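# Load six cart bottles into fridge and close door

## Task

Move all six bottles from the cart into the refrigerator so each one stands upright inside, then close the refrigerator door completely. The task fails if a glass bottle drops any real distance, if the door is slammed while opening or closing, or if the robot falls over or is left tilted. At the end the gripper must have released everything and the robot must be clear. Nothing may stay in place only because the robot is holding it.

## Robot and tools

ROBOT. TidyBot++: a mobile base 0.54 m long, 0.50 m wide and 0.38 m high on four powered casters, carrying one seven-joint arm with a two-finger gripper. The shoulder sits 0.12 m ahead of the base centre and 0.68 m above the floor. base_camera is fixed on the base and looks forward and down. wrist_camera is a fisheye on the hand that looks along the hand. The arm begins folded with the hand pointing down, reaching up to 0.08 m past the front of the base, with the elbow up to 1.15 m high.

FRAMES. Base frame: origin on the floor below the base centre, x forward, y left, z up. hand_pose uses this frame and marks the point between the finger pads; its z axis runs out along the fingers and its y axis is the closing direction. The odometry frame is the base frame as it was at the start of the scene. Heading grows to the left, from -3.142 to 3.142. base_tilt is in degrees, positive for leaning forward or right.

execute_actions. Argument "actions": a list holding zero or one action object. An empty list only reports state and images. An action may contain "base", "joints" or both, plus optional "speeds"; its motions begin together and may finish at different times.
- "base": exactly one key, each a relative offset from where the base last reported itself, not a pose. translate_m: metres straight ahead, -2 to 2, forward positive. strafe_m: metres sideways, -2 to 2, left positive. rotate_rad: radians turned in place, -6.3 to 6.3, counter-clockwise seen from above positive.
- "joints": absolute targets, keyed by name, for the single arm. joint_1_rad (any angle; positive turns the arm clockwise from above, opposite to heading), joint_2_rad shoulder -2.249 to 2.249, joint_3_rad any angle, joint_4_rad elbow -2.579 to 2.579, joint_5_rad any angle, joint_6_rad wrist -2.099 to 2.099, joint_7_rad any angle (hand down: positive is counter-clockwise from above; at 1.57 the fingers open toward the robot's left and right), all in radians. gripper_pos 0 (open, about 85 mm between pads) to 1 (closed); the gap is roughly 85 x (1 - gripper_pos) mm. Unbounded joints go the short way round, so turn them in steps below half a revolution. A joint left out may keep pushing toward its earlier target.
- "speeds": lowers top speed for that action only: translate_m and strafe_m 0.05 to 0.5 m/s, rotate_rad 0.1 to 1.57 rad/s; the maximum is the default. A base move needing over 8.667 s is refused; no action runs beyond 15 s.
- "cameras": optional list of base_camera, wrist_camera or all; omitted or null gives all, [] gives none.
An unknown key or out-of-range number rejects the whole call and nothing moves.

ARM GEOMETRY. Upper arm 0.42 m, forearm 0.31 m, hand 0.31 m. With joint_1_rad 0, joint_3_rad 3.14 and joint_5_rad 0 the arm stays in the vertical x-z plane; segment angles from vertical (forward positive) are joint_2, joint_2 - joint_4, and joint_2 - joint_4 - joint_6. Reach ahead of the shoulder is the sum of length times sine, height above it the sum of length times cosine. A downward-pointing hand reaches at most about 0.94 m high, and only near the base. Closed fingertips extend about 20 mm past the hand point.

OTHER TOOLS. wait: seconds, 0 to 10; the robot keeps its last command. zoom_image: camera (base_camera or wrist_camera) and region [x0, y0, x1, y1] in pixels of that camera's latest full image, origin top-left, at most 504 x 504. read_manual: section "licences"; moves nothing. finished_scene: scene, the number of the current scene; it is final and reports success.

RESULTS. Each result gives joint_positions, hand_pose, base_odometry, base_tilt, motor_effort (percent of maximum, sign toward larger joint values, peak of the last action in brackets; readings carry offsets and noise), on_its_own (motion not commanded by this call), base_status, joint_status and a pictures line naming the image order. Status words: done; off_target (stopped short, may still push); contact_stop or time_out (target dropped, holding where it stopped); not_followed, or a "joint command not followed" line with "cause:", meaning a self-collision check withheld the arm targets, which may be retried on later actions; limit_stop_at_motor_heat. A base "done" only means the wheels turned enough; a blocked base can stop well short. For the gripper at 1, done means empty, off_target means something is between the fingers. If a call reports a stop, the remaining movement calls in the same reply are skipped. Warnings: ARM HIT (arm struck base or itself), MOTOR HOT, OVER-TEMPERATURE FAULT, and torque faults, which freeze the arm and gripper for 10 s while the base keeps going.

ACCURACY. Friction and load leave joints slightly off. To correct, send each joint its last command plus (wanted angle minus read angle). While holding something never command a joint to its read angle, or the arm sinks further. hand_pose can be off by a centimetre or two; trust images. Odometry drifts a few centimetres and degrees over many moves. The camera calibrations supplied are approximate.

AVOID. Letting any glass bottle fall; swinging the door fast either way; driving while the arm is snagged above about 0.8 m, or pushing sideways on a raised hand, which can tip the robot; driving the base into obstacles; pushing hard on blocked joints; holding heavy loads for long (motor heat); leaving bottles leaning on the gripper. Finish with the gripper open and the robot backed away.

Each tool is called after "Request:" by a JSON object that holds its "name" and its "arguments".

## Session

Request:
{"name": "execute_actions", "arguments": {"actions": []}}

Scene clock: 0.00 s.
base_odometry: x=+0.000 y=+0.000 heading=+0.000 (m, m, rad; odometry frame)
base_tilt: forward=+0.3 right=-0.4 (deg)
base_status: not commanded
joint_positions: joint_1_rad=-0.025 joint_2_rad=-0.313 joint_3_rad=+3.131 joint_4_rad=-2.509 joint_5_rad=+0.030 joint_6_rad=-0.838 joint_7_rad=+1.587 gripper_pos=+0.000
joint_status: not commanded
motor_effort: joint_1_rad=+1 joint_2_rad=-4 joint_3_rad=+1 joint_4_rad=+14 joint_5_rad=+0 joint_6_rad=+1 joint_7_rad=+1 (%)
hand_pose: x=+0.2779 y=-0.0003 z=+0.5887 quat_wxyz=(+0.013, +0.998, +0.035, +0.054) (m; base frame)
pictures: base_camera, wrist_camera
Images, in order (width x height): base_camera 644x364, wrist_camera 644x476.

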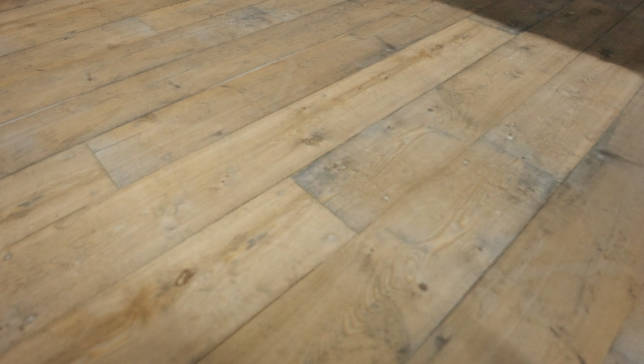

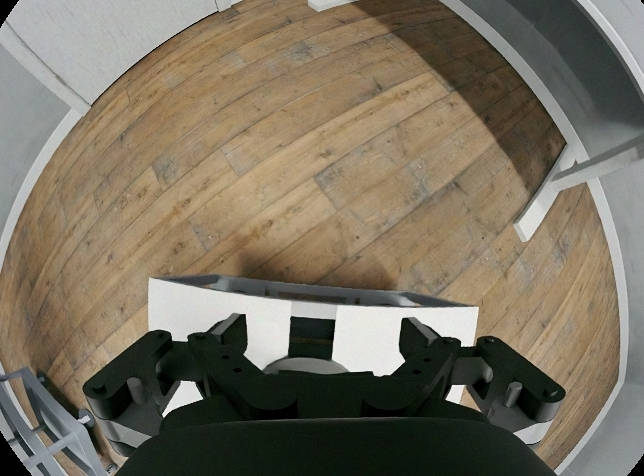

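Request:
{"name": "execute_actions", "arguments": {"actions": [{"joints":{"joint_6_rad":0.4}}], "cameras": ["wrist_camera"]}}

Request:
{"name": "execute_actions", "arguments": {"actions": [{"base":{"rotate_rad":2.0}}], "cameras": ["wrist_camera"]}}

Request:
{"name": "execute_actions", "arguments": {"actions": [{"base":{"rotate_rad":2.0}}], "cameras": ["wrist_camera"]}}

Scene clock: 3.63 s.
base_odometry: x=+0.000 y=+0.000 heading=+0.000 (m, m, rad; odometry frame)
base_tilt: forward=+0.4 right=-0.4 (deg)
base_status: not commanded
joint_positions: joint_1_rad=-0.025 joint_2_rad=-0.313 joint_3_rad=+3.131 joint_4_rad=-2.508 joint_5_rad=+0.030 joint_6_rad=+0.396 joint_7_rad=+1.587 gripper_pos=+0.000
joint_status: all done
motor_effort: joint_1_rad=+0(0) joint_2_rad=-8(9) joint_3_rad=+1(1) joint_4_rad=+20(19) joint_5_rad=-1(0) joint_6_rad=+8(9) joint_7_rad=+1(0) (%)
hand_pose: x=+0.5473 y=+0.0203 z=+0.8279 quat_wxyz=(+0.000, +0.782, +0.035, +0.622) (m; base frame)
pictures: wrist_camera
camera_calibration (this result's frames):
wrist_camera: T_world_to_cam=[[0.0244005, -0.99566, 0.0898113, -0.07281], [-0.213682, -0.0929563, -0.972471, 0.978733], [0.976599, 0.0045377, -0.215022, -0.223318], [0, 0, 0, 1]] pos_world=[0.429006, 0.0194987, 0.91031]
Images, in order (width x height): wrist_camera 644x476.

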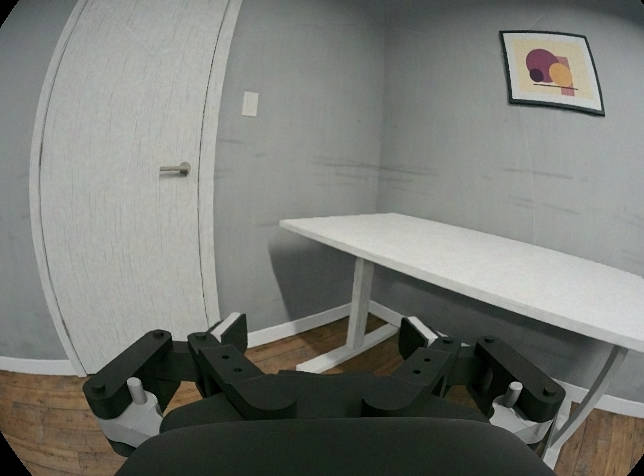

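Scene clock: 6.20 s.
base_odometry: x=+0.000 y=+0.000 heading=+2.000 (m, m, rad; odometry frame)
base_tilt: forward=+0.3 right=-0.4 (deg)
base_status: done
joint_positions: joint_1_rad=-0.025 joint_2_rad=-0.313 joint_3_rad=+3.131 joint_4_rad=-2.508 joint_5_rad=+0.030 joint_6_rad=+0.396 joint_7_rad=+1.587 gripper_pos=+0.000
joint_status: not commanded
motor_effort: joint_1_rad=+0(0) joint_2_rad=-8(10) joint_3_rad=+1(2) joint_4_rad=+19(19) joint_5_rad=-1(1) joint_6_rad=+8(8) joint_7_rad=+0(0) (%)
hand_pose: x=+0.5473 y=+0.0203 z=+0.8279 quat_wxyz=(+0.000, +0.782, +0.035, +0.622) (m; base frame)
pictures: wrist_camera
camera_calibration (this result's frames):
wrist_camera: T_world_to_cam=[[0.0243997, -0.99566, 0.0898107, -0.0728094], [-0.213682, -0.0929555, -0.972471, 0.978733], [0.976598, 0.00453699, -0.215023, -0.223318], [0, 0, 0, 1]] pos_world=[0.429006, 0.0194984, 0.91031]
Images, in order (width x height): wrist_camera 644x476.

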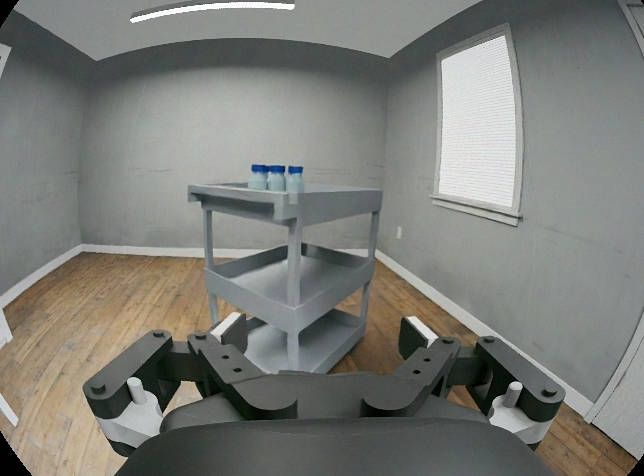

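Scene clock: 8.77 s.
base_odometry: x=+0.000 y=+0.000 heading=-2.284 (m, m, rad; odometry frame)
base_tilt: forward=+0.3 right=-0.4 (deg)
base_status: done
joint_positions: joint_1_rad=-0.025 joint_2_rad=-0.313 joint_3_rad=+3.131 joint_4_rad=-2.508 joint_5_rad=+0.030 joint_6_rad=+0.396 joint_7_rad=+1.587 gripper_pos=+0.000
joint_status: not commanded
motor_effort: joint_1_rad=+0(1) joint_2_rad=-9(10) joint_3_rad=+1(2) joint_4_rad=+19(20) joint_5_rad=+0(1) joint_6_rad=+8(8) joint_7_rad=+1(0) (%)
hand_pose: x=+0.5473 y=+0.0203 z=+0.8279 quat_wxyz=(+0.000, +0.782, +0.035, +0.622) (m; base frame)
pictures: wrist_camera
camera_calibration (this result's frames):
wrist_camera: T_world_to_cam=[[0.0243793, -0.995661, 0.0898046, -0.072803], [-0.213684, -0.0929452, -0.972471, 0.978734], [0.976599, 0.00451835, -0.215023, -0.223318], [0, 0, 0, 1]] pos_world=[0.429007, 0.0194905, 0.91031]
Images, in order (width x height): wrist_camera 644x476.

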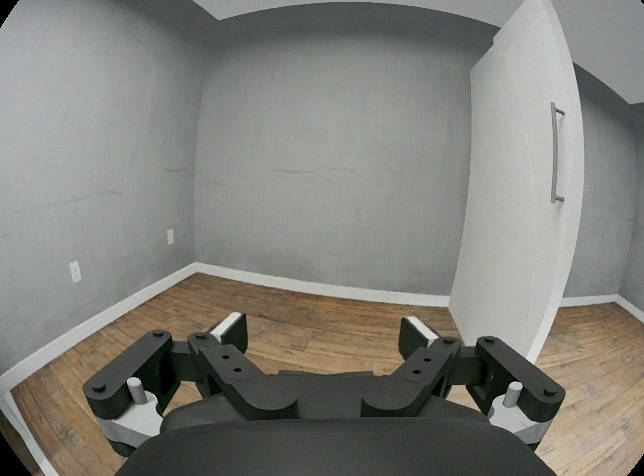

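Request:
{"name": "execute_actions", "arguments": {"actions": [{"base":{"rotate_rad":-0.9}}]}}

Scene clock: 12.10 s.
base_odometry: x=+0.000 y=+0.000 heading=+3.100 (m, m, rad; odometry frame)
base_tilt: forward=+0.4 right=-0.4 (deg)
base_status: done
joint_positions: joint_1_rad=-0.025 joint_2_rad=-0.313 joint_3_rad=+3.132 joint_4_rad=-2.508 joint_5_rad=+0.030 joint_6_rad=+0.396 joint_7_rad=+1.587 gripper_pos=+0.000
joint_status: not commanded
motor_effort: joint_1_rad=+0(2) joint_2_rad=-8(9) joint_3_rad=+2(2) joint_4_rad=+19(20) joint_5_rad=+0(1) joint_6_rad=+8(8) joint_7_rad=+0(0) (%)
hand_pose: x=+0.5473 y=+0.0196 z=+0.8279 quat_wxyz=(+0.000, +0.782, +0.035, +0.622) (m; base frame)
pictures: base_camera, wrist_camera
camera_calibration (this result's frames):
wrist_camera: T_world_to_cam=[[0.0229148, -0.995738, 0.0893318, -0.0723067], [-0.213832, -0.092169, -0.972513, 0.978789], [0.976602, 0.00318293, -0.215032, -0.223328], [0, 0, 0, 1]] pos_world=[0.429055, 0.0189262, 0.910321]
Images, in order (width x height): base_camera 644x364, wrist_camera 644x476.

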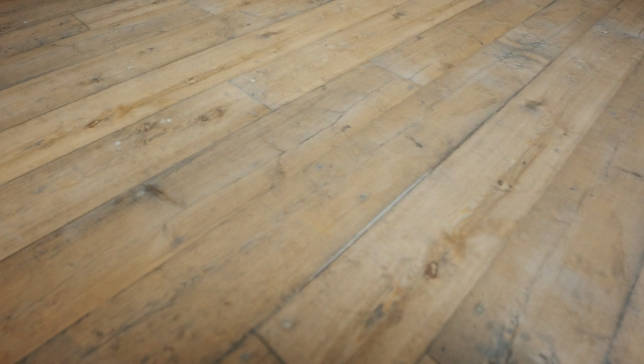

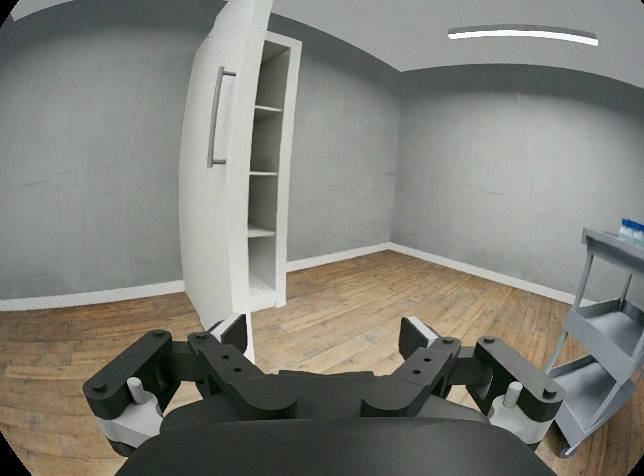

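Request:
{"name": "execute_actions", "arguments": {"actions": [{"base":{"rotate_rad":0.8},"joints":{"joint_6_rad":-0.8}}], "cameras": []}}

Request:
{"name": "execute_actions", "arguments": {"actions": [{"base":{"translate_m":0.45}}], "cameras": []}}

Request:
{"name": "execute_actions", "arguments": {"actions": [{"base":{"strafe_m":-0.95}}]}}

Request:
{"name": "execute_actions", "arguments": {"actions": [{"joints":{"joint_6_rad":0.3}}], "cameras": ["wrist_camera"]}}

Scene clock: 21.23 s.
base_odometry: x=+0.000 y=+0.000 heading=-2.384 (m, m, rad; odometry frame)
base_tilt: forward=+0.3 right=-0.4 (deg)
base_status: done
joint_positions: joint_1_rad=-0.025 joint_2_rad=-0.313 joint_3_rad=+3.132 joint_4_rad=-2.508 joint_5_rad=+0.030 joint_6_rad=-0.796 joint_7_rad=+1.587 gripper_pos=+0.000
joint_status: all done
motor_effort: joint_1_rad=+1(1) joint_2_rad=-4(9) joint_3_rad=+1(2) joint_4_rad=+15(20) joint_5_rad=+0(0) joint_6_rad=+1(8) joint_7_rad=+0(0) (%)
hand_pose: x=+0.2915 y=+0.0003 z=+0.5907 quat_wxyz=(+0.012, +0.996, +0.034, +0.075) (m; base frame)
pictures: none
No camera images: the call's "cameras" was empty. Leave "cameras" out to get every camera's image.

Scene clock: 23.50 s.
base_odometry: x=-0.327 y=-0.310 heading=-2.383 (m, m, rad; odometry frame)
base_tilt: forward=+0.4 right=-0.4 (deg)
base_status: done
joint_positions: joint_1_rad=-0.025 joint_2_rad=-0.311 joint_3_rad=+3.132 joint_4_rad=-2.508 joint_5_rad=+0.030 joint_6_rad=-0.796 joint_7_rad=+1.587 gripper_pos=+0.000
joint_status: not commanded
motor_effort: joint_1_rad=+0(0) joint_2_rad=-4(6) joint_3_rad=+1(1) joint_4_rad=+15(15) joint_5_rad=-1(0) joint_6_rad=+1(2) joint_7_rad=+1(0) (%)
hand_pose: x=+0.2913 y=+0.0003 z=+0.5904 quat_wxyz=(+0.012, +0.997, +0.034, +0.075) (m; base frame)
pictures: none
No camera images: the call's "cameras" was empty. Leave "cameras" out to get every camera's image.

Scene clock: 26.77 s.
base_odometry: x=-0.980 y=+0.380 heading=-2.383 (m, m, rad; odometry frame)
base_tilt: forward=+0.4 right=-0.3 (deg)
base_status: done
joint_positions: joint_1_rad=-0.025 joint_2_rad=-0.311 joint_3_rad=+3.132 joint_4_rad=-2.508 joint_5_rad=+0.030 joint_6_rad=-0.796 joint_7_rad=+1.587 gripper_pos=+0.000
joint_status: not commanded
motor_effort: joint_1_rad=+0(0) joint_2_rad=-4(5) joint_3_rad=+1(2) joint_4_rad=+14(15) joint_5_rad=-1(0) joint_6_rad=+2(2) joint_7_rad=+0(0) (%)
hand_pose: x=+0.2913 y=+0.0003 z=+0.5904 quat_wxyz=(+0.012, +0.997, +0.034, +0.075) (m; base frame)
pictures: base_camera, wrist_camera
camera_calibration (this result's frames):
wrist_camera: T_world_to_cam=[[0.0984689, -0.992275, 0.0754543, -0.0783387], [-0.981955, -0.109186, -0.154408, 0.432018], [0.161454, -0.0588884, -0.985122, 0.66783], [0, 0, 0, 1]] pos_world=[0.324112, 0.0087642, 0.730511]
Images, in order (width x height): base_camera 644x364, wrist_camera 644x476.

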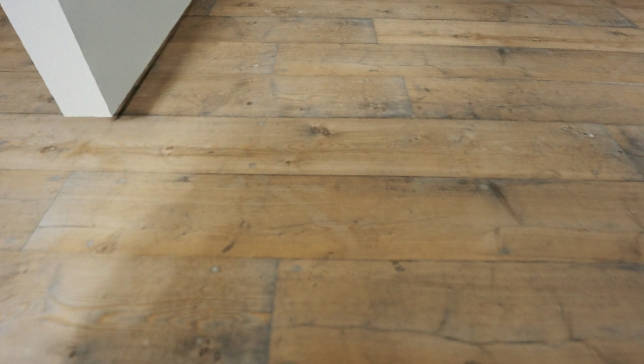

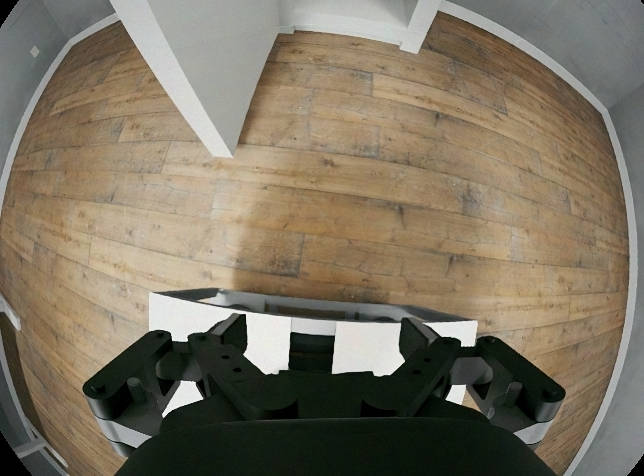

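Scene clock: 28.17 s.
base_odometry: x=-0.980 y=+0.380 heading=-2.383 (m, m, rad; odometry frame)
base_tilt: forward=+0.4 right=-0.4 (deg)
base_status: not commanded
joint_positions: joint_1_rad=-0.025 joint_2_rad=-0.311 joint_3_rad=+3.132 joint_4_rad=-2.507 joint_5_rad=+0.030 joint_6_rad=+0.296 joint_7_rad=+1.587 gripper_pos=+0.000
joint_status: all done
motor_effort: joint_1_rad=+1(0) joint_2_rad=-8(8) joint_3_rad=+1(1) joint_4_rad=+19(19) joint_5_rad=-1(0) joint_6_rad=+8(8) joint_7_rad=+0(0) (%)
hand_pose: x=+0.5392 y=+0.0184 z=+0.7976 quat_wxyz=(+0.001, +0.813, +0.035, +0.582) (m; base frame)
pictures: wrist_camera
camera_calibration (this result's frames):
wrist_camera: T_world_to_cam=[[0.0293961, -0.995347, 0.091764, -0.076073], [-0.311058, -0.0963545, -0.945494, 0.9784], [0.949936, -0.000750116, -0.312443, -0.12978], [0, 0, 0, 1]] pos_world=[0.429858, 0.0184569, 0.891504]
Images, in order (width x height): wrist_camera 644x476.

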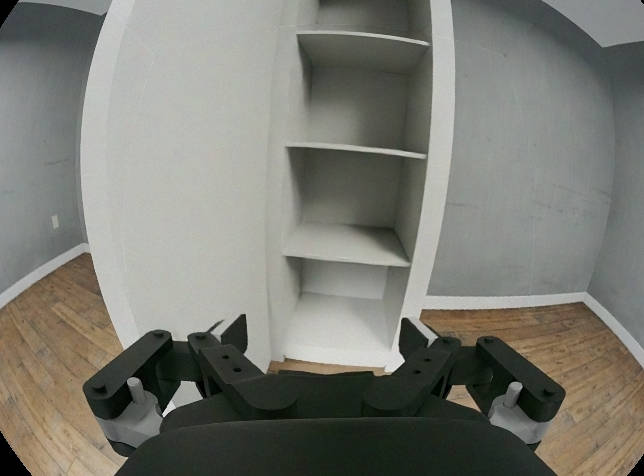

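Request:
{"name": "execute_actions", "arguments": {"actions": [{"base":{"rotate_rad":-3.14},"joints":{"joint_2_rad":-0.3,"joint_4_rad":-2.0,"joint_6_rad":-0.5,"joint_1_rad":0,"joint_3_rad":3.14,"joint_5_rad":0,"joint_7_rad":1.57}}]}}

Scene clock: 34.53 s.
TORQUE WARNING: joint_3_rad reached its warning level (56.7 N m).
base_odometry: x=-0.980 y=+0.380 heading=+0.760 (m, m, rad; odometry frame)
base_tilt: forward=+0.4 right=-0.4 (deg)
base_status: done
joint_positions: joint_1_rad=+0.005 joint_2_rad=-0.299 joint_3_rad=+3.150 joint_4_rad=-1.996 joint_5_rad=-0.013 joint_6_rad=-0.473 joint_7_rad=+1.587 gripper_pos=+0.000
joint_status: all done
motor_effort: joint_1_rad=+0(35) joint_2_rad=-11(14) joint_3_rad=+1(42) joint_4_rad=+21(22) joint_5_rad=+0(16) joint_6_rad=+7(8) joint_7_rad=+0(1) (%)
hand_pose: x=+0.5642 y=-0.0032 z=+0.8690 quat_wxyz=(+0.000, +0.884, -0.003, +0.467) (m; base frame)
pictures: base_camera, wrist_camera
camera_calibration (this result's frames):
wrist_camera: T_world_to_cam=[[-0.0179674, -0.998442, 0.0528222, -0.0442997], [-0.556874, -0.0338846, -0.829906, 1.08999], [0.830403, -0.0443266, -0.555398, 0.147208], [0, 0, 0, 1]] pos_world=[0.48395, -0.000771502, 0.988689]
Images, in order (width x height): base_camera 644x364, wrist_camera 644x476.

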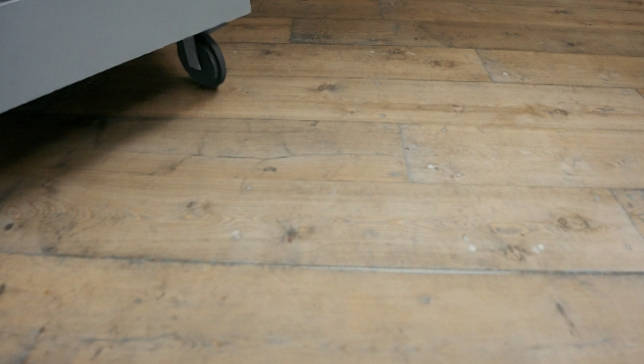

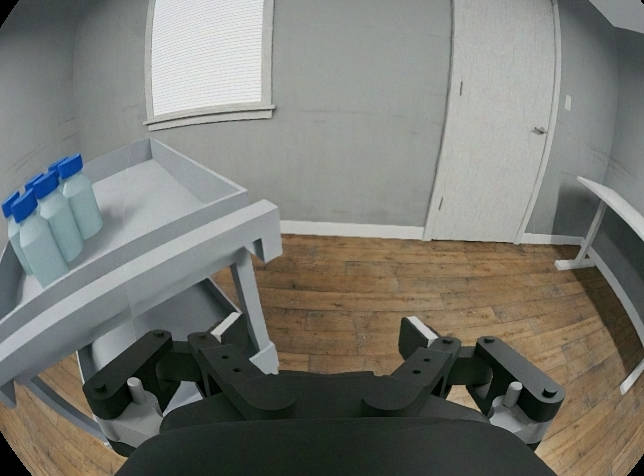

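Request:
{"name": "execute_actions", "arguments": {"actions": [{"base":{"translate_m":-0.2},"joints":{"joint_2_rad":-0.5,"joint_4_rad":-2.0,"joint_6_rad":-0.6}}], "cameras": []}}

Request:
{"name": "execute_actions", "arguments": {"actions": [{"base":{"rotate_rad":0.55},"speeds":{"rotate_rad":0.7}}]}}

Scene clock: 38.63 s.
base_odometry: x=-1.126 y=+0.242 heading=+0.760 (m, m, rad; odometry frame)
base_tilt: forward=+0.4 right=-0.4 (deg)
base_status: done
joint_positions: joint_1_rad=+0.005 joint_2_rad=-0.511 joint_3_rad=+3.150 joint_4_rad=-1.996 joint_5_rad=-0.013 joint_6_rad=-0.576 joint_7_rad=+1.587 gripper_pos=+0.000
joint_status: all done
motor_effort: joint_1_rad=+0(0) joint_2_rad=-4(17) joint_3_rad=+1(1) joint_4_rad=+22(23) joint_5_rad=-1(1) joint_6_rad=+7(8) joint_7_rad=+0(0) (%)
hand_pose: x=+0.5013 y=-0.0023 z=+0.9292 quat_wxyz=(+0.000, +0.858, -0.002, +0.514) (m; base frame)
pictures: none
No camera images: the call's "cameras" was empty. Leave "cameras" out to get every camera's image.

Scene clock: 40.13 s.
base_odometry: x=-1.126 y=+0.242 heading=+1.309 (m, m, rad; odometry frame)
base_tilt: forward=+0.4 right=-0.4 (deg)
base_status: done
joint_positions: joint_1_rad=+0.005 joint_2_rad=-0.511 joint_3_rad=+3.147 joint_4_rad=-1.996 joint_5_rad=-0.013 joint_6_rad=-0.576 joint_7_rad=+1.587 gripper_pos=+0.000
joint_status: not commanded
motor_effort: joint_1_rad=+0(2) joint_2_rad=-4(5) joint_3_rad=+1(1) joint_4_rad=+22(22) joint_5_rad=-1(1) joint_6_rad=+8(7) joint_7_rad=+0(1) (%)
hand_pose: x=+0.5012 y=-0.0008 z=+0.9291 quat_wxyz=(+0.000, +0.858, -0.001, +0.514) (m; base frame)
pictures: base_camera, wrist_camera
camera_calibration (this result's frames):
wrist_camera: T_world_to_cam=[[-0.0189525, -0.99847, 0.0519404, -0.0448958], [-0.463916, -0.0372369, -0.885096, 1.10962], [0.885676, -0.0408707, -0.462501, 0.119007], [0, 0, 0, 1]] pos_world=[0.40852, 0.00135564, 1.0395]
Images, in order (width x height): base_camera 644x364, wrist_camera 644x476.

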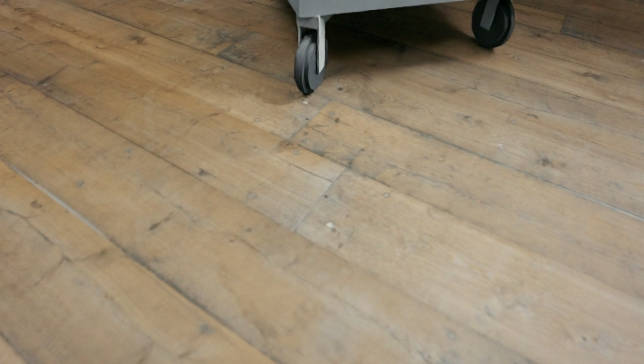

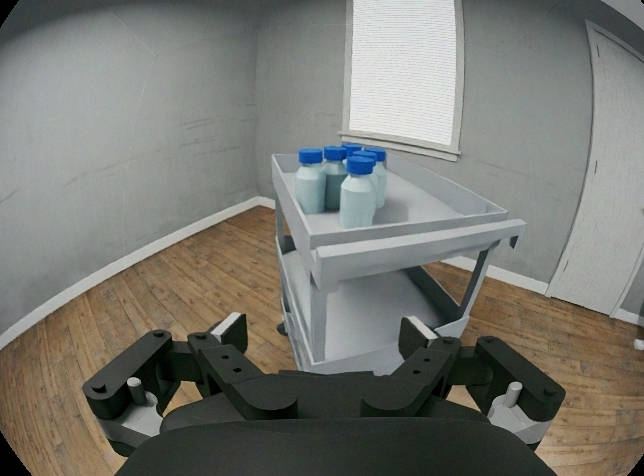

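Request:
{"name": "execute_actions", "arguments": {"actions": [{"base":{"rotate_rad":-0.08},"joints":{"joint_2_rad":0,"joint_4_rad":-2.26,"joint_6_rad":0.69,"gripper_pos":0.2}}]}}

Scene clock: 47.00 s.
base_odometry: x=-1.126 y=+0.242 heading=+1.230 (m, m, rad; odometry frame)
base_tilt: forward=+0.4 right=-0.3 (deg)
base_status: done
joint_positions: joint_1_rad=+0.005 joint_2_rad=-0.005 joint_3_rad=+3.146 joint_4_rad=-2.246 joint_5_rad=-0.013 joint_6_rad=+0.668 joint_7_rad=+1.587 gripper_pos=+0.200
joint_status: all done
motor_effort: joint_1_rad=+0(1) joint_2_rad=-20(22) joint_3_rad=+1(2) joint_4_rad=+19(22) joint_5_rad=-1(1) joint_6_rad=+8(8) joint_7_rad=+0(0) (%)
hand_pose: x=+0.6746 y=-0.0061 z=+0.9064 quat_wxyz=(+0.008, +0.708, -0.004, +0.706) (m; base frame)
pictures: base_camera, wrist_camera
camera_calibration (this result's frames):
wrist_camera: T_world_to_cam=[[-0.0578763, -0.99733, 0.0445395, -0.0128136], [0.0043695, -0.0448669, -0.998983, 0.956964], [0.998314, -0.0576229, 0.00695456, -0.546863], [0, 0, 0, 1]] pos_world=[0.541018, -0.00135513, 0.960365]
Images, in order (width x height): base_camera 644x364, wrist_camera 644x476.

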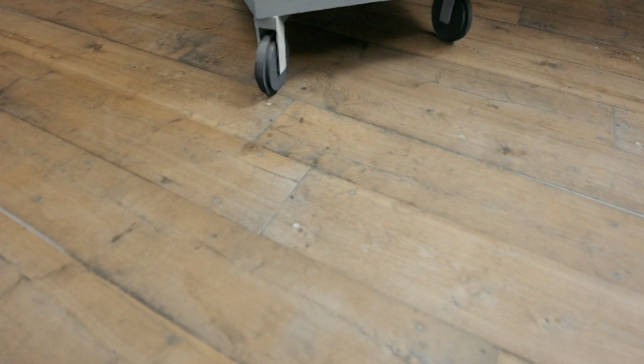

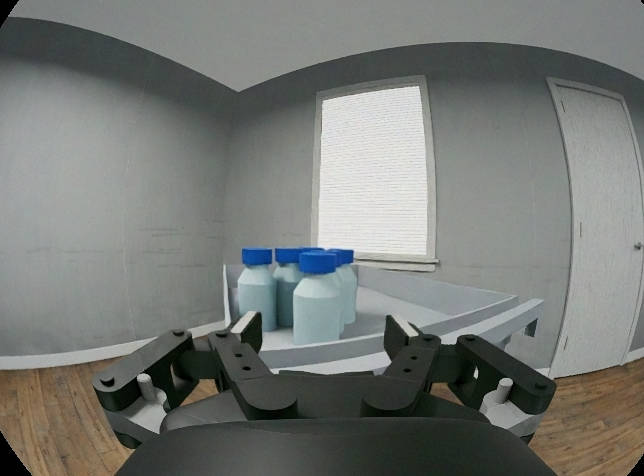

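Request:
{"name": "execute_actions", "arguments": {"actions": [{"base":{"translate_m":0.18},"speeds":{"translate_m":0.2},"joints":{"gripper_pos":0.08}}], "cameras": ["wrist_camera"]}}

Scene clock: 51.07 s.
base_odometry: x=-1.065 y=+0.412 heading=+1.230 (m, m, rad; odometry frame)
base_tilt: forward=+0.4 right=-0.4 (deg)
base_status: done
joint_positions: joint_1_rad=+0.005 joint_2_rad=-0.002 joint_3_rad=+3.146 joint_4_rad=-2.248 joint_5_rad=-0.013 joint_6_rad=+0.668 joint_7_rad=+1.587 gripper_pos=+0.080
joint_status: all done
motor_effort: joint_1_rad=+0(1) joint_2_rad=-20(23) joint_3_rad=+1(1) joint_4_rad=+18(19) joint_5_rad=-1(0) joint_6_rad=+8(9) joint_7_rad=+0(0) (%)
hand_pose: x=+0.6747 y=-0.0061 z=+0.9040 quat_wxyz=(+0.008, +0.710, -0.004, +0.705) (m; base frame)
pictures: wrist_camera
camera_calibration (this result's frames):
wrist_camera: T_world_to_cam=[[-0.0576961, -0.997331, 0.0447514, -0.013013], [0.000280344, -0.0448422, -0.998994, 0.957399], [0.998334, -0.0576255, 0.00286682, -0.543333], [0, 0, 0, 1]] pos_world=[0.541408, -0.00135615, 0.958576]
Images, in order (width x height): wrist_camera 644x476.

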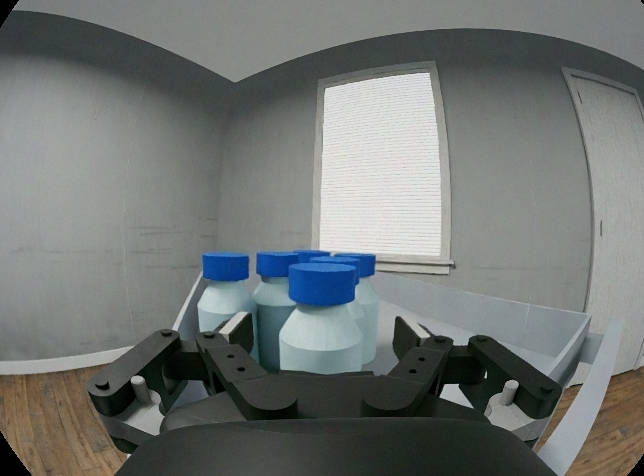

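Request:
{"name": "execute_actions", "arguments": {"actions": [{"base":{"translate_m":0.09},"speeds":{"translate_m":0.1}}], "cameras": ["wrist_camera"]}}

Request:
{"name": "execute_actions", "arguments": {"actions": [{"joints":{"gripper_pos":1}}], "cameras": ["wrist_camera"]}}

Scene clock: 55.87 s.
base_odometry: x=-1.035 y=+0.497 heading=+1.231 (m, m, rad; odometry frame)
base_tilt: forward=+0.4 right=-0.4 (deg)
base_status: done
joint_positions: joint_1_rad=+0.005 joint_2_rad=-0.001 joint_3_rad=+3.146 joint_4_rad=-2.249 joint_5_rad=-0.013 joint_6_rad=+0.668 joint_7_rad=+1.587 gripper_pos=+0.080
joint_status: not commanded
motor_effort: joint_1_rad=-1(0) joint_2_rad=-20(23) joint_3_rad=+1(1) joint_4_rad=+18(20) joint_5_rad=+0(0) joint_6_rad=+8(8) joint_7_rad=+0(0) (%)
hand_pose: x=+0.6749 y=-0.0061 z=+0.9026 quat_wxyz=(+0.008, +0.710, -0.004, +0.704) (m; base frame)
pictures: wrist_camera
camera_calibration (this result's frames):
wrist_camera: T_world_to_cam=[[-0.0575797, -0.997331, 0.0448841, -0.0131386], [-0.00230864, -0.0448256, -0.998992, 0.957705], [0.998338, -0.0576253, 0.000278565, -0.541131], [0, 0, 0, 1]] pos_world=[0.541686, -0.0013567, 0.95748]
Images, in order (width x height): wrist_camera 644x476.

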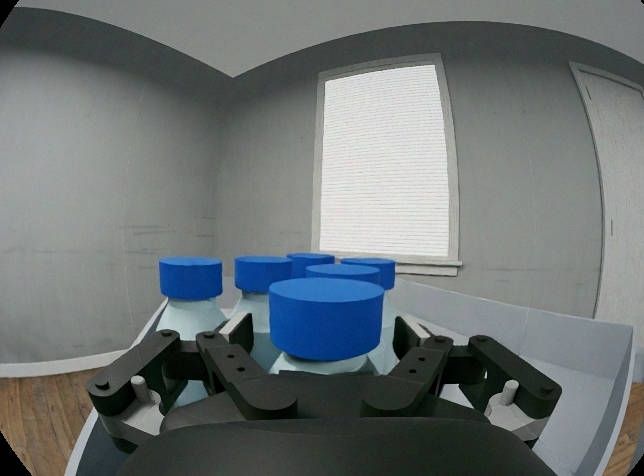

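Scene clock: 56.93 s.
base_odometry: x=-1.035 y=+0.497 heading=+1.231 (m, m, rad; odometry frame)
base_tilt: forward=+0.4 right=-0.4 (deg)
base_status: not commanded
joint_positions: joint_1_rad=+0.005 joint_2_rad=-0.001 joint_3_rad=+3.146 joint_4_rad=-2.249 joint_5_rad=-0.013 joint_6_rad=+0.668 joint_7_rad=+1.587 gripper_pos=+0.438
joint_status: gripper_pos off_target (ended at +0.438, target +1.000)
motor_effort: joint_1_rad=+0(1) joint_2_rad=-19(20) joint_3_rad=+1(2) joint_4_rad=+19(19) joint_5_rad=+0(0) joint_6_rad=+8(8) joint_7_rad=+1(1) (%)
hand_pose: x=+0.6749 y=-0.0061 z=+0.9025 quat_wxyz=(+0.008, +0.710, -0.004, +0.704) (m; base frame)
pictures: wrist_camera
camera_calibration (this result's frames):
wrist_camera: T_world_to_cam=[[-0.0575783, -0.997331, 0.0448861, -0.0131408], [-0.0023445, -0.0448254, -0.998992, 0.957705], [0.998338, -0.0576255, 0.000242733, -0.541088], [0, 0, 0, 1]] pos_world=[0.541678, -0.00135668, 0.957461]
Images, in order (width x height): wrist_camera 644x476.

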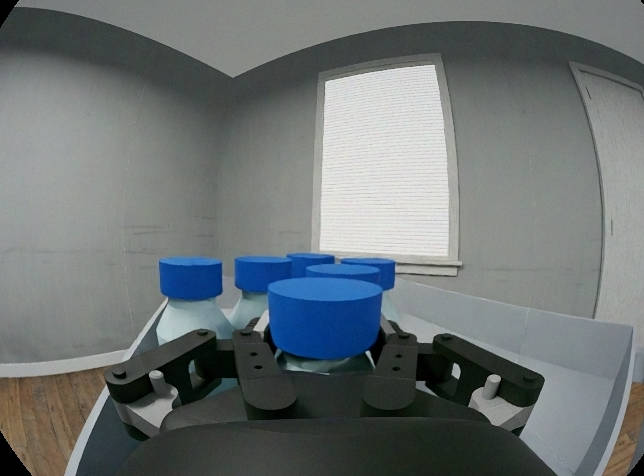

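Request:
{"name": "execute_actions", "arguments": {"actions": [{"joints":{"joint_2_rad":-0.2,"joint_4_rad":-1.87,"joint_6_rad":0.12}}], "cameras": ["wrist_camera"]}}

Request:
{"name": "execute_actions", "arguments": {"actions": [{"base":{"translate_m":-0.27},"speeds":{"translate_m":0.3}}], "cameras": ["wrist_camera"]}}

Scene clock: 63.50 s.
base_odometry: x=-1.035 y=+0.497 heading=+1.231 (m, m, rad; odometry frame)
base_tilt: forward=+0.4 right=-0.4 (deg)
base_status: not commanded
joint_positions: joint_1_rad=+0.005 joint_2_rad=-0.174 joint_3_rad=+3.146 joint_4_rad=-1.904 joint_5_rad=-0.013 joint_6_rad=+0.118 joint_7_rad=+1.587 gripper_pos=+0.438
joint_status: all done
motor_effort: joint_1_rad=+0(0) joint_2_rad=-22(28) joint_3_rad=+1(1) joint_4_rad=+28(29) joint_5_rad=+0(0) joint_6_rad=+12(15) joint_7_rad=+0(0) (%)
hand_pose: x=+0.6676 y=-0.0043 z=+1.0341 quat_wxyz=(+0.005, +0.721, -0.003, +0.693) (m; base frame)
pictures: wrist_camera
camera_calibration (this result's frames):
wrist_camera: T_world_to_cam=[[-0.0497991, -0.997847, 0.0426893, -0.020546], [-0.0325807, -0.0410965, -0.998624, 1.10899], [0.998228, -0.0511215, -0.030464, -0.501852], [0, 0, 0, 1]] pos_world=[0.536072, -0.000581371, 1.09306]
Images, in order (width x height): wrist_camera 644x476.

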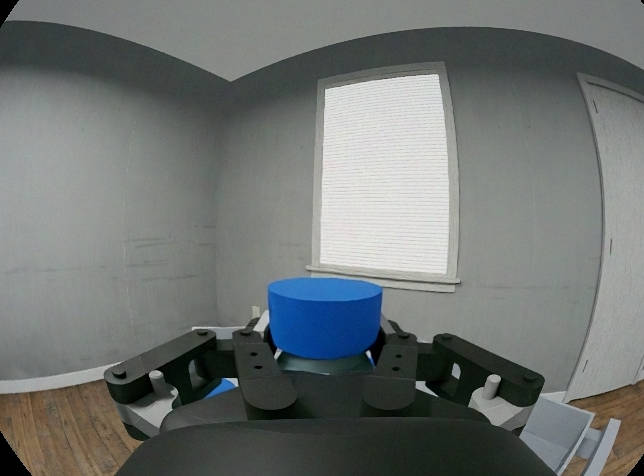

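Scene clock: 65.40 s.
base_odometry: x=-1.125 y=+0.242 heading=+1.232 (m, m, rad; odometry frame)
base_tilt: forward=+0.4 right=-0.4 (deg)
base_status: done
joint_positions: joint_1_rad=+0.005 joint_2_rad=-0.177 joint_3_rad=+3.145 joint_4_rad=-1.904 joint_5_rad=-0.013 joint_6_rad=+0.115 joint_7_rad=+1.587 gripper_pos=+0.438
joint_status: not commanded
motor_effort: joint_1_rad=+0(2) joint_2_rad=-22(26) joint_3_rad=+1(1) joint_4_rad=+28(29) joint_5_rad=-1(1) joint_6_rad=+12(12) joint_7_rad=+1(1) (%)
hand_pose: x=+0.6665 y=-0.0041 z=+1.0348 quat_wxyz=(+0.004, +0.721, -0.003, +0.693) (m; base frame)
pictures: wrist_camera
camera_calibration (this result's frames):
wrist_camera: T_world_to_cam=[[-0.0493853, -0.997865, 0.0427392, -0.0207102], [-0.0326052, -0.0411579, -0.998621, 1.10965], [0.998247, -0.0507107, -0.030503, -0.500731], [0, 0, 0, 1]] pos_world=[0.535012, -0.000387404, 1.09374]
Images, in order (width x height): wrist_camera 644x476.

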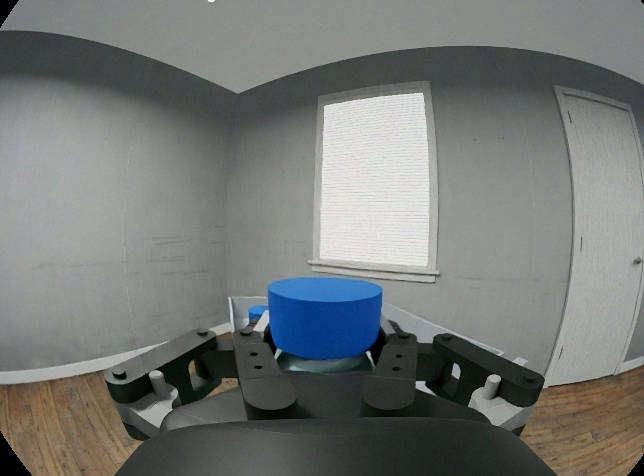

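Request:
{"name": "execute_actions", "arguments": {"actions": [{"base":{"rotate_rad":2.68},"speeds":{"rotate_rad":1.0},"joints":{"joint_2_rad":-0.22,"joint_4_rad":-1.80,"joint_6_rad":0.07}}]}}

Scene clock: 71.00 s.
base_odometry: x=-1.125 y=+0.242 heading=-2.372 (m, m, rad; odometry frame)
base_tilt: forward=+0.4 right=-0.4 (deg)
base_status: done
joint_positions: joint_1_rad=+0.003 joint_2_rad=-0.181 joint_3_rad=+3.138 joint_4_rad=-1.838 joint_5_rad=-0.013 joint_6_rad=+0.069 joint_7_rad=+1.587 gripper_pos=+0.438
joint_status: joint_2_rad off_target (ended at -0.181, target -0.220); the others done
motor_effort: joint_1_rad=+0(3) joint_2_rad=-22(24) joint_3_rad=+1(4) joint_4_rad=+28(29) joint_5_rad=+0(1) joint_6_rad=+13(13) joint_7_rad=+0(1) (%)
hand_pose: x=+0.6677 y=+0.0015 z=+1.0632 quat_wxyz=(+0.002, +0.713, +0.001, +0.701) (m; base frame)
pictures: base_camera, wrist_camera
camera_calibration (this result's frames):
wrist_camera: T_world_to_cam=[[-0.0409158, -0.998233, 0.0430851, -0.0223593], [-0.0094572, -0.0427324, -0.999042, 1.12334], [0.999118, -0.0412841, -0.00769206, -0.525683], [0, 0, 0, 1]] pos_world=[0.534928, 0.00398072, 1.11918]
Images, in order (width x height): base_camera 644x364, wrist_camera 644x476.

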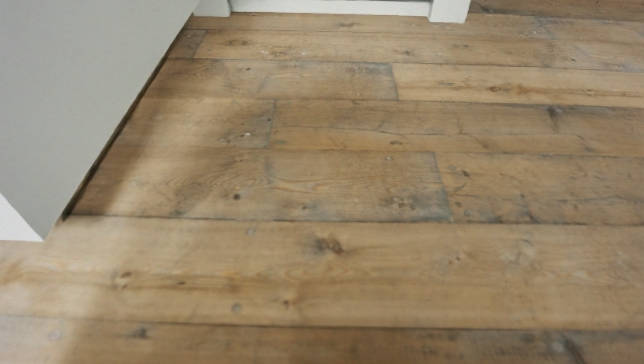

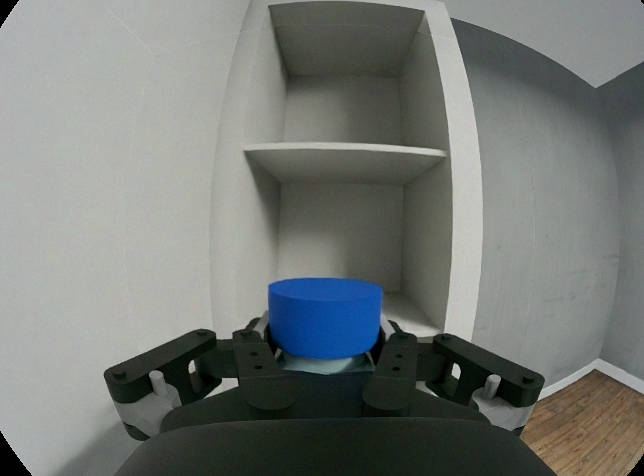

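Request:
{"name": "execute_actions", "arguments": {"actions": [{"base":{"translate_m":0.62},"speeds":{"translate_m":0.3},"joints":{"joint_1_rad":-0.22}}]}}

Scene clock: 76.93 s.
base_odometry: x=-1.570 y=-0.189 heading=-2.372 (m, m, rad; odometry frame)
base_tilt: forward=+0.4 right=-0.4 (deg)
base_status: done
joint_positions: joint_1_rad=-0.209 joint_2_rad=-0.189 joint_3_rad=+3.137 joint_4_rad=-1.838 joint_5_rad=-0.013 joint_6_rad=+0.065 joint_7_rad=+1.587 gripper_pos=+0.438
joint_status: all done
motor_effort: joint_1_rad=+0(3) joint_2_rad=-22(25) joint_3_rad=+1(2) joint_4_rad=+28(29) joint_5_rad=+0(0) joint_6_rad=+12(13) joint_7_rad=+0(0) (%)
hand_pose: x=+0.6519 y=+0.1171 z=+1.0666 quat_wxyz=(-0.073, +0.707, +0.077, +0.699) (m; base frame)
pictures: base_camera, wrist_camera
camera_calibration (this result's frames):
wrist_camera: T_world_to_cam=[[0.171208, -0.984289, 0.0431556, -0.0477565], [0.00431422, -0.0430529, -0.999063, 1.12258], [0.985225, 0.171234, -0.00312457, -0.525699], [0, 0, 0, 1]] pos_world=[0.521265, 0.0913416, 1.12195]
Images, in order (width x height): base_camera 644x364, wrist_camera 644x476.

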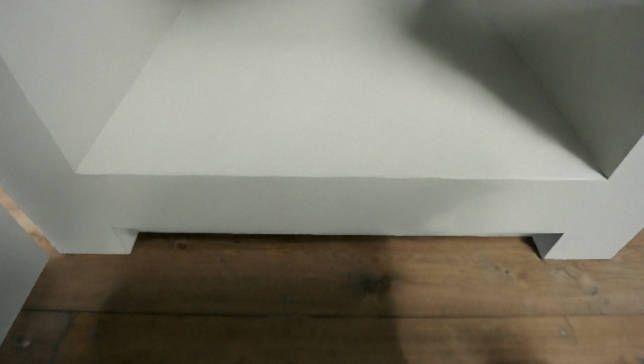

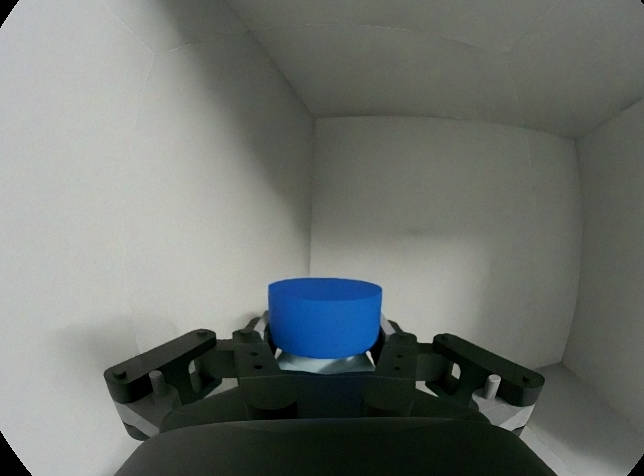

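Request:
{"name": "execute_actions", "arguments": {"actions": [{"base":{"translate_m":0.10},"speeds":{"translate_m":0.15}}], "cameras": []}}

Request:
{"name": "execute_actions", "arguments": {"actions": [{"joints":{"joint_4_rad":-1.92,"joint_6_rad":0.17}}], "cameras": []}}

Request:
{"name": "execute_actions", "arguments": {"actions": [{"joints":{"joint_4_rad":-1.97,"joint_6_rad":0.23}}], "cameras": ["wrist_camera"]}}

Scene clock: 80.77 s.
base_odometry: x=-1.642 y=-0.258 heading=-2.373 (m, m, rad; odometry frame)
base_tilt: forward=+0.4 right=-0.4 (deg)
base_status: done
joint_positions: joint_1_rad=-0.209 joint_2_rad=-0.191 joint_3_rad=+3.137 joint_4_rad=-1.838 joint_5_rad=-0.013 joint_6_rad=+0.065 joint_7_rad=+1.587 gripper_pos=+0.438
joint_status: not commanded
motor_effort: joint_1_rad=+0(2) joint_2_rad=-22(25) joint_3_rad=+1(4) joint_4_rad=+29(29) joint_5_rad=-1(0) joint_6_rad=+12(13) joint_7_rad=+0(0) (%)
hand_pose: x=+0.6512 y=+0.1170 z=+1.0673 quat_wxyz=(-0.073, +0.707, +0.077, +0.699) (m; base frame)
pictures: none
No camera images: the call's "cameras" was empty. Leave "cameras" out to get every camera's image.

Scene clock: 81.77 s.
base_odometry: x=-1.642 y=-0.258 heading=-2.373 (m, m, rad; odometry frame)
base_tilt: forward=+0.4 right=-0.4 (deg)
base_status: not commanded
joint_positions: joint_1_rad=-0.209 joint_2_rad=-0.191 joint_3_rad=+3.137 joint_4_rad=-1.944 joint_5_rad=-0.013 joint_6_rad=+0.117 joint_7_rad=+1.587 gripper_pos=+0.438
joint_status: all done
motor_effort: joint_1_rad=+0(1) joint_2_rad=-21(23) joint_3_rad=+1(2) joint_4_rad=+29(29) joint_5_rad=+0(1) joint_6_rad=+13(13) joint_7_rad=+0(0) (%)
hand_pose: x=+0.6463 y=+0.1157 z=+1.0173 quat_wxyz=(-0.071, +0.726, +0.079, +0.680) (m; base frame)
pictures: none
No camera images: the call's "cameras" was empty. Leave "cameras" out to get every camera's image.

Scene clock: 82.50 s.
base_odometry: x=-1.642 y=-0.258 heading=-2.373 (m, m, rad; odometry frame)
base_tilt: forward=+0.4 right=-0.4 (deg)
base_status: not commanded
joint_positions: joint_1_rad=-0.209 joint_2_rad=-0.191 joint_3_rad=+3.137 joint_4_rad=-1.982 joint_5_rad=-0.013 joint_6_rad=+0.185 joint_7_rad=+1.587 gripper_pos=+0.438
joint_status: all done
motor_effort: joint_1_rad=+0(0) joint_2_rad=-20(22) joint_3_rad=+1(1) joint_4_rad=+26(27) joint_5_rad=-1(1) joint_6_rad=+12(12) joint_7_rad=+1(1) (%)
hand_pose: x=+0.6444 y=+0.1150 z=+1.0156 quat_wxyz=(-0.072, +0.715, +0.077, +0.691) (m; base frame)
pictures: wrist_camera
camera_calibration (this result's frames):
wrist_camera: T_world_to_cam=[[0.17074, -0.984319, 0.0443111, -0.0472011], [-0.0172032, -0.0479426, -0.998702, 1.08564], [0.985166, 0.169756, -0.0251192, -0.495629], [0, 0, 0, 1]] pos_world=[0.515013, 0.0897235, 1.07387]
Images, in order (width x height): wrist_camera 644x476.

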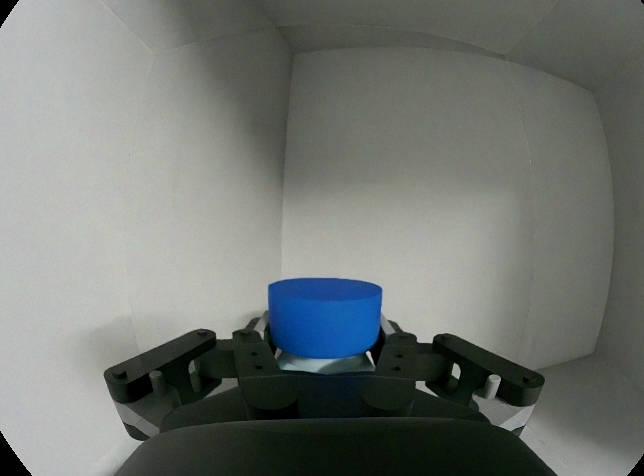

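Load starting to drop; a bit lower.

Request:
{"name": "execute_actions", "arguments": {"actions": [{"joints":{"joint_4_rad":-2.01,"joint_6_rad":0.25}}], "cameras": []}}

Scene clock: 84.30 s.
base_odometry: x=-1.642 y=-0.258 heading=-2.373 (m, m, rad; odometry frame)
base_tilt: forward=+0.4 right=-0.4 (deg)
base_status: not commanded
joint_positions: joint_1_rad=-0.209 joint_2_rad=-0.199 joint_3_rad=+3.137 joint_4_rad=-2.005 joint_5_rad=-0.013 joint_6_rad=+0.216 joint_7_rad=+1.587 gripper_pos=+0.438
joint_status: all done
motor_effort: joint_1_rad=+0(1) joint_2_rad=-18(20) joint_3_rad=+1(1) joint_4_rad=+24(26) joint_5_rad=+0(0) joint_6_rad=+9(11) joint_7_rad=+1(0) (%)
hand_pose: x=+0.6404 y=+0.1140 z=+1.0148 quat_wxyz=(-0.072, +0.710, +0.077, +0.697) (m; base frame)
pictures: none
No camera images: the call's "cameras" was empty. Leave "cameras" out to get every camera's image.

Request:
{"name": "execute_actions", "arguments": {"actions": [{"joints":{"gripper_pos":0.0}}], "cameras": ["wrist_camera"]}}

Request:
{"name": "execute_actions", "arguments": {"actions": [{"base":{"translate_m":-0.72},"speeds":{"translate_m":0.4}}], "cameras": ["wrist_camera"]}}

Request:
{"name": "execute_actions", "arguments": {"actions": [{"base":{"rotate_rad":-2.6},"joints":{"joint_1_rad":0.0}}], "cameras": []}}

Request:
{"name": "execute_actions", "arguments": {"actions": [{"joints":{"joint_2_rad":0,"joint_4_rad":-2.26,"joint_6_rad":0.69,"gripper_pos":0.08}}], "cameras": ["wrist_camera"]}}

Scene clock: 87.93 s.
base_odometry: x=-1.642 y=-0.258 heading=-2.373 (m, m, rad; odometry frame)
base_tilt: forward=+0.3 right=-0.4 (deg)
base_status: not commanded
joint_positions: joint_1_rad=-0.209 joint_2_rad=-0.207 joint_3_rad=+3.137 joint_4_rad=-2.005 joint_5_rad=-0.013 joint_6_rad=+0.224 joint_7_rad=+1.587 gripper_pos=+0.000
joint_status: all done
motor_effort: joint_1_rad=+0(0) joint_2_rad=-15(17) joint_3_rad=+1(1) joint_4_rad=+23(24) joint_5_rad=-1(0) joint_6_rad=+8(10) joint_7_rad=+0(0) (%)
hand_pose: x=+0.6379 y=+0.1134 z=+1.0213 quat_wxyz=(-0.073, +0.705, +0.076, +0.702) (m; base frame)
pictures: wrist_camera
camera_calibration (this result's frames):
wrist_camera: T_world_to_cam=[[0.16896, -0.984676, 0.0431847, -0.0455385], [0.0127244, -0.0416318, -0.999052, 1.07166], [0.985541, 0.16935, 0.0054953, -0.520232], [0, 0, 0, 1]] pos_world=[0.506768, 0.0878756, 1.07547]
Images, in order (width x height): wrist_camera 644x476.

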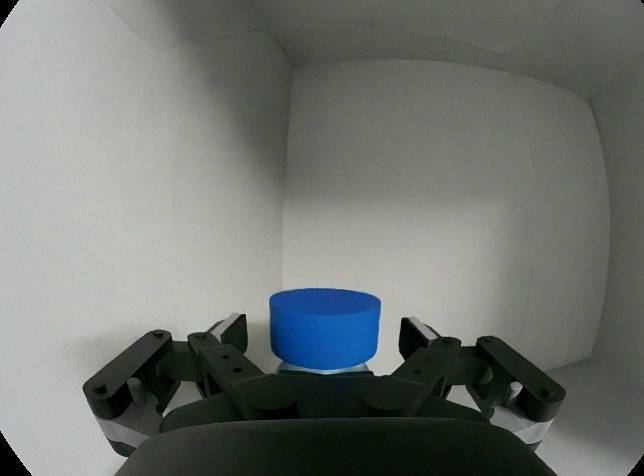

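Scene clock: 91.07 s.
base_odometry: x=-1.124 y=+0.243 heading=-2.373 (m, m, rad; odometry frame)
base_tilt: forward=+0.4 right=-0.4 (deg)
base_status: done
joint_positions: joint_1_rad=-0.209 joint_2_rad=-0.218 joint_3_rad=+3.137 joint_4_rad=-2.005 joint_5_rad=-0.013 joint_6_rad=+0.227 joint_7_rad=+1.587 gripper_pos=+0.000
joint_status: not commanded
motor_effort: joint_1_rad=+0(1) joint_2_rad=-16(19) joint_3_rad=+1(2) joint_4_rad=+22(23) joint_5_rad=+0(1) joint_6_rad=+8(9) joint_7_rad=+1(0) (%)
hand_pose: x=+0.6340 y=+0.1126 z=+1.0283 quat_wxyz=(-0.073, +0.699, +0.076, +0.707) (m; base frame)
pictures: wrist_camera
camera_calibration (this result's frames):
wrist_camera: T_world_to_cam=[[0.168328, -0.98481, 0.0425982, -0.044986], [0.0268928, -0.0386107, -0.998892, 1.06921], [0.985364, 0.169287, 0.019985, -0.531102], [0, 0, 0, 1]] pos_world=[0.502147, 0.0868889, 1.08055]
Images, in order (width x height): wrist_camera 644x476.

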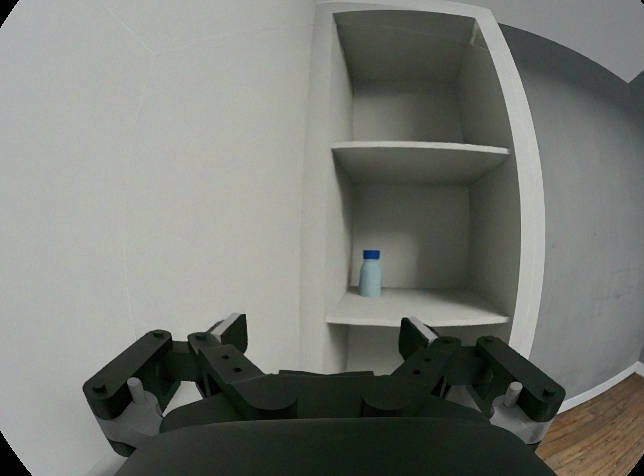

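Scene clock: 94.00 s.
base_odometry: x=-1.124 y=+0.243 heading=+1.310 (m, m, rad; odometry frame)
base_tilt: forward=+0.4 right=-0.4 (deg)
base_status: done
joint_positions: joint_1_rad=-0.012 joint_2_rad=-0.218 joint_3_rad=+3.138 joint_4_rad=-2.005 joint_5_rad=-0.013 joint_6_rad=+0.227 joint_7_rad=+1.587 gripper_pos=+0.000
joint_status: all done
motor_effort: joint_1_rad=+1(2) joint_2_rad=-15(17) joint_3_rad=+1(4) joint_4_rad=+22(22) joint_5_rad=+0(1) joint_6_rad=+8(8) joint_7_rad=+1(1) (%)
hand_pose: x=+0.6461 y=+0.0084 z=+1.0283 quat_wxyz=(-0.003, +0.703, +0.006, +0.711) (m; base frame)
pictures: none
No camera images: the call's "cameras" was empty. Leave "cameras" out to get every camera's image.

Scene clock: 95.37 s.
base_odometry: x=-1.124 y=+0.243 heading=+1.310 (m, m, rad; odometry frame)
base_tilt: forward=+0.3 right=-0.4 (deg)
base_status: not commanded
joint_positions: joint_1_rad=-0.012 joint_2_rad=+0.002 joint_3_rad=+3.138 joint_4_rad=-2.255 joint_5_rad=-0.013 joint_6_rad=+0.664 joint_7_rad=+1.587 gripper_pos=+0.080
joint_status: all done
motor_effort: joint_1_rad=+0(1) joint_2_rad=-20(23) joint_3_rad=+1(2) joint_4_rad=+20(24) joint_5_rad=+0(1) joint_6_rad=+8(8) joint_7_rad=+0(0) (%)
hand_pose: x=+0.6741 y=+0.0071 z=+0.8965 quat_wxyz=(+0.000, +0.715, +0.005, +0.699) (m; base frame)
pictures: wrist_camera
camera_calibration (this result's frames):
wrist_camera: T_world_to_cam=[[-0.0332471, -0.998413, 0.045461, -0.0166417], [-0.0138777, -0.0450206, -0.99889, 0.959939], [0.999351, -0.0338411, -0.0123589, -0.529146], [0, 0, 0, 1]] pos_world=[0.541571, 0.0086949, 0.95309]
Images, in order (width x height): wrist_camera 644x476.

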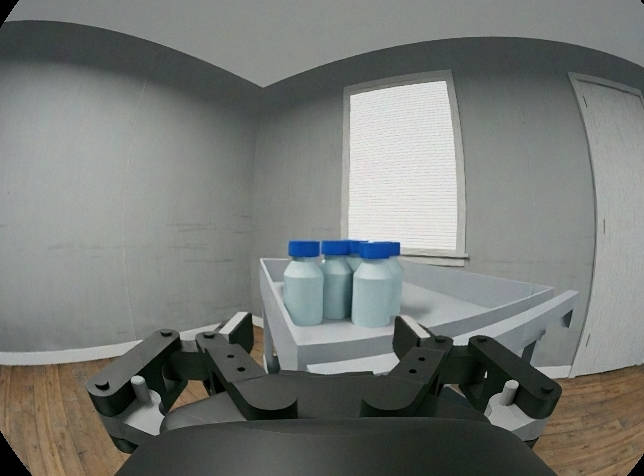

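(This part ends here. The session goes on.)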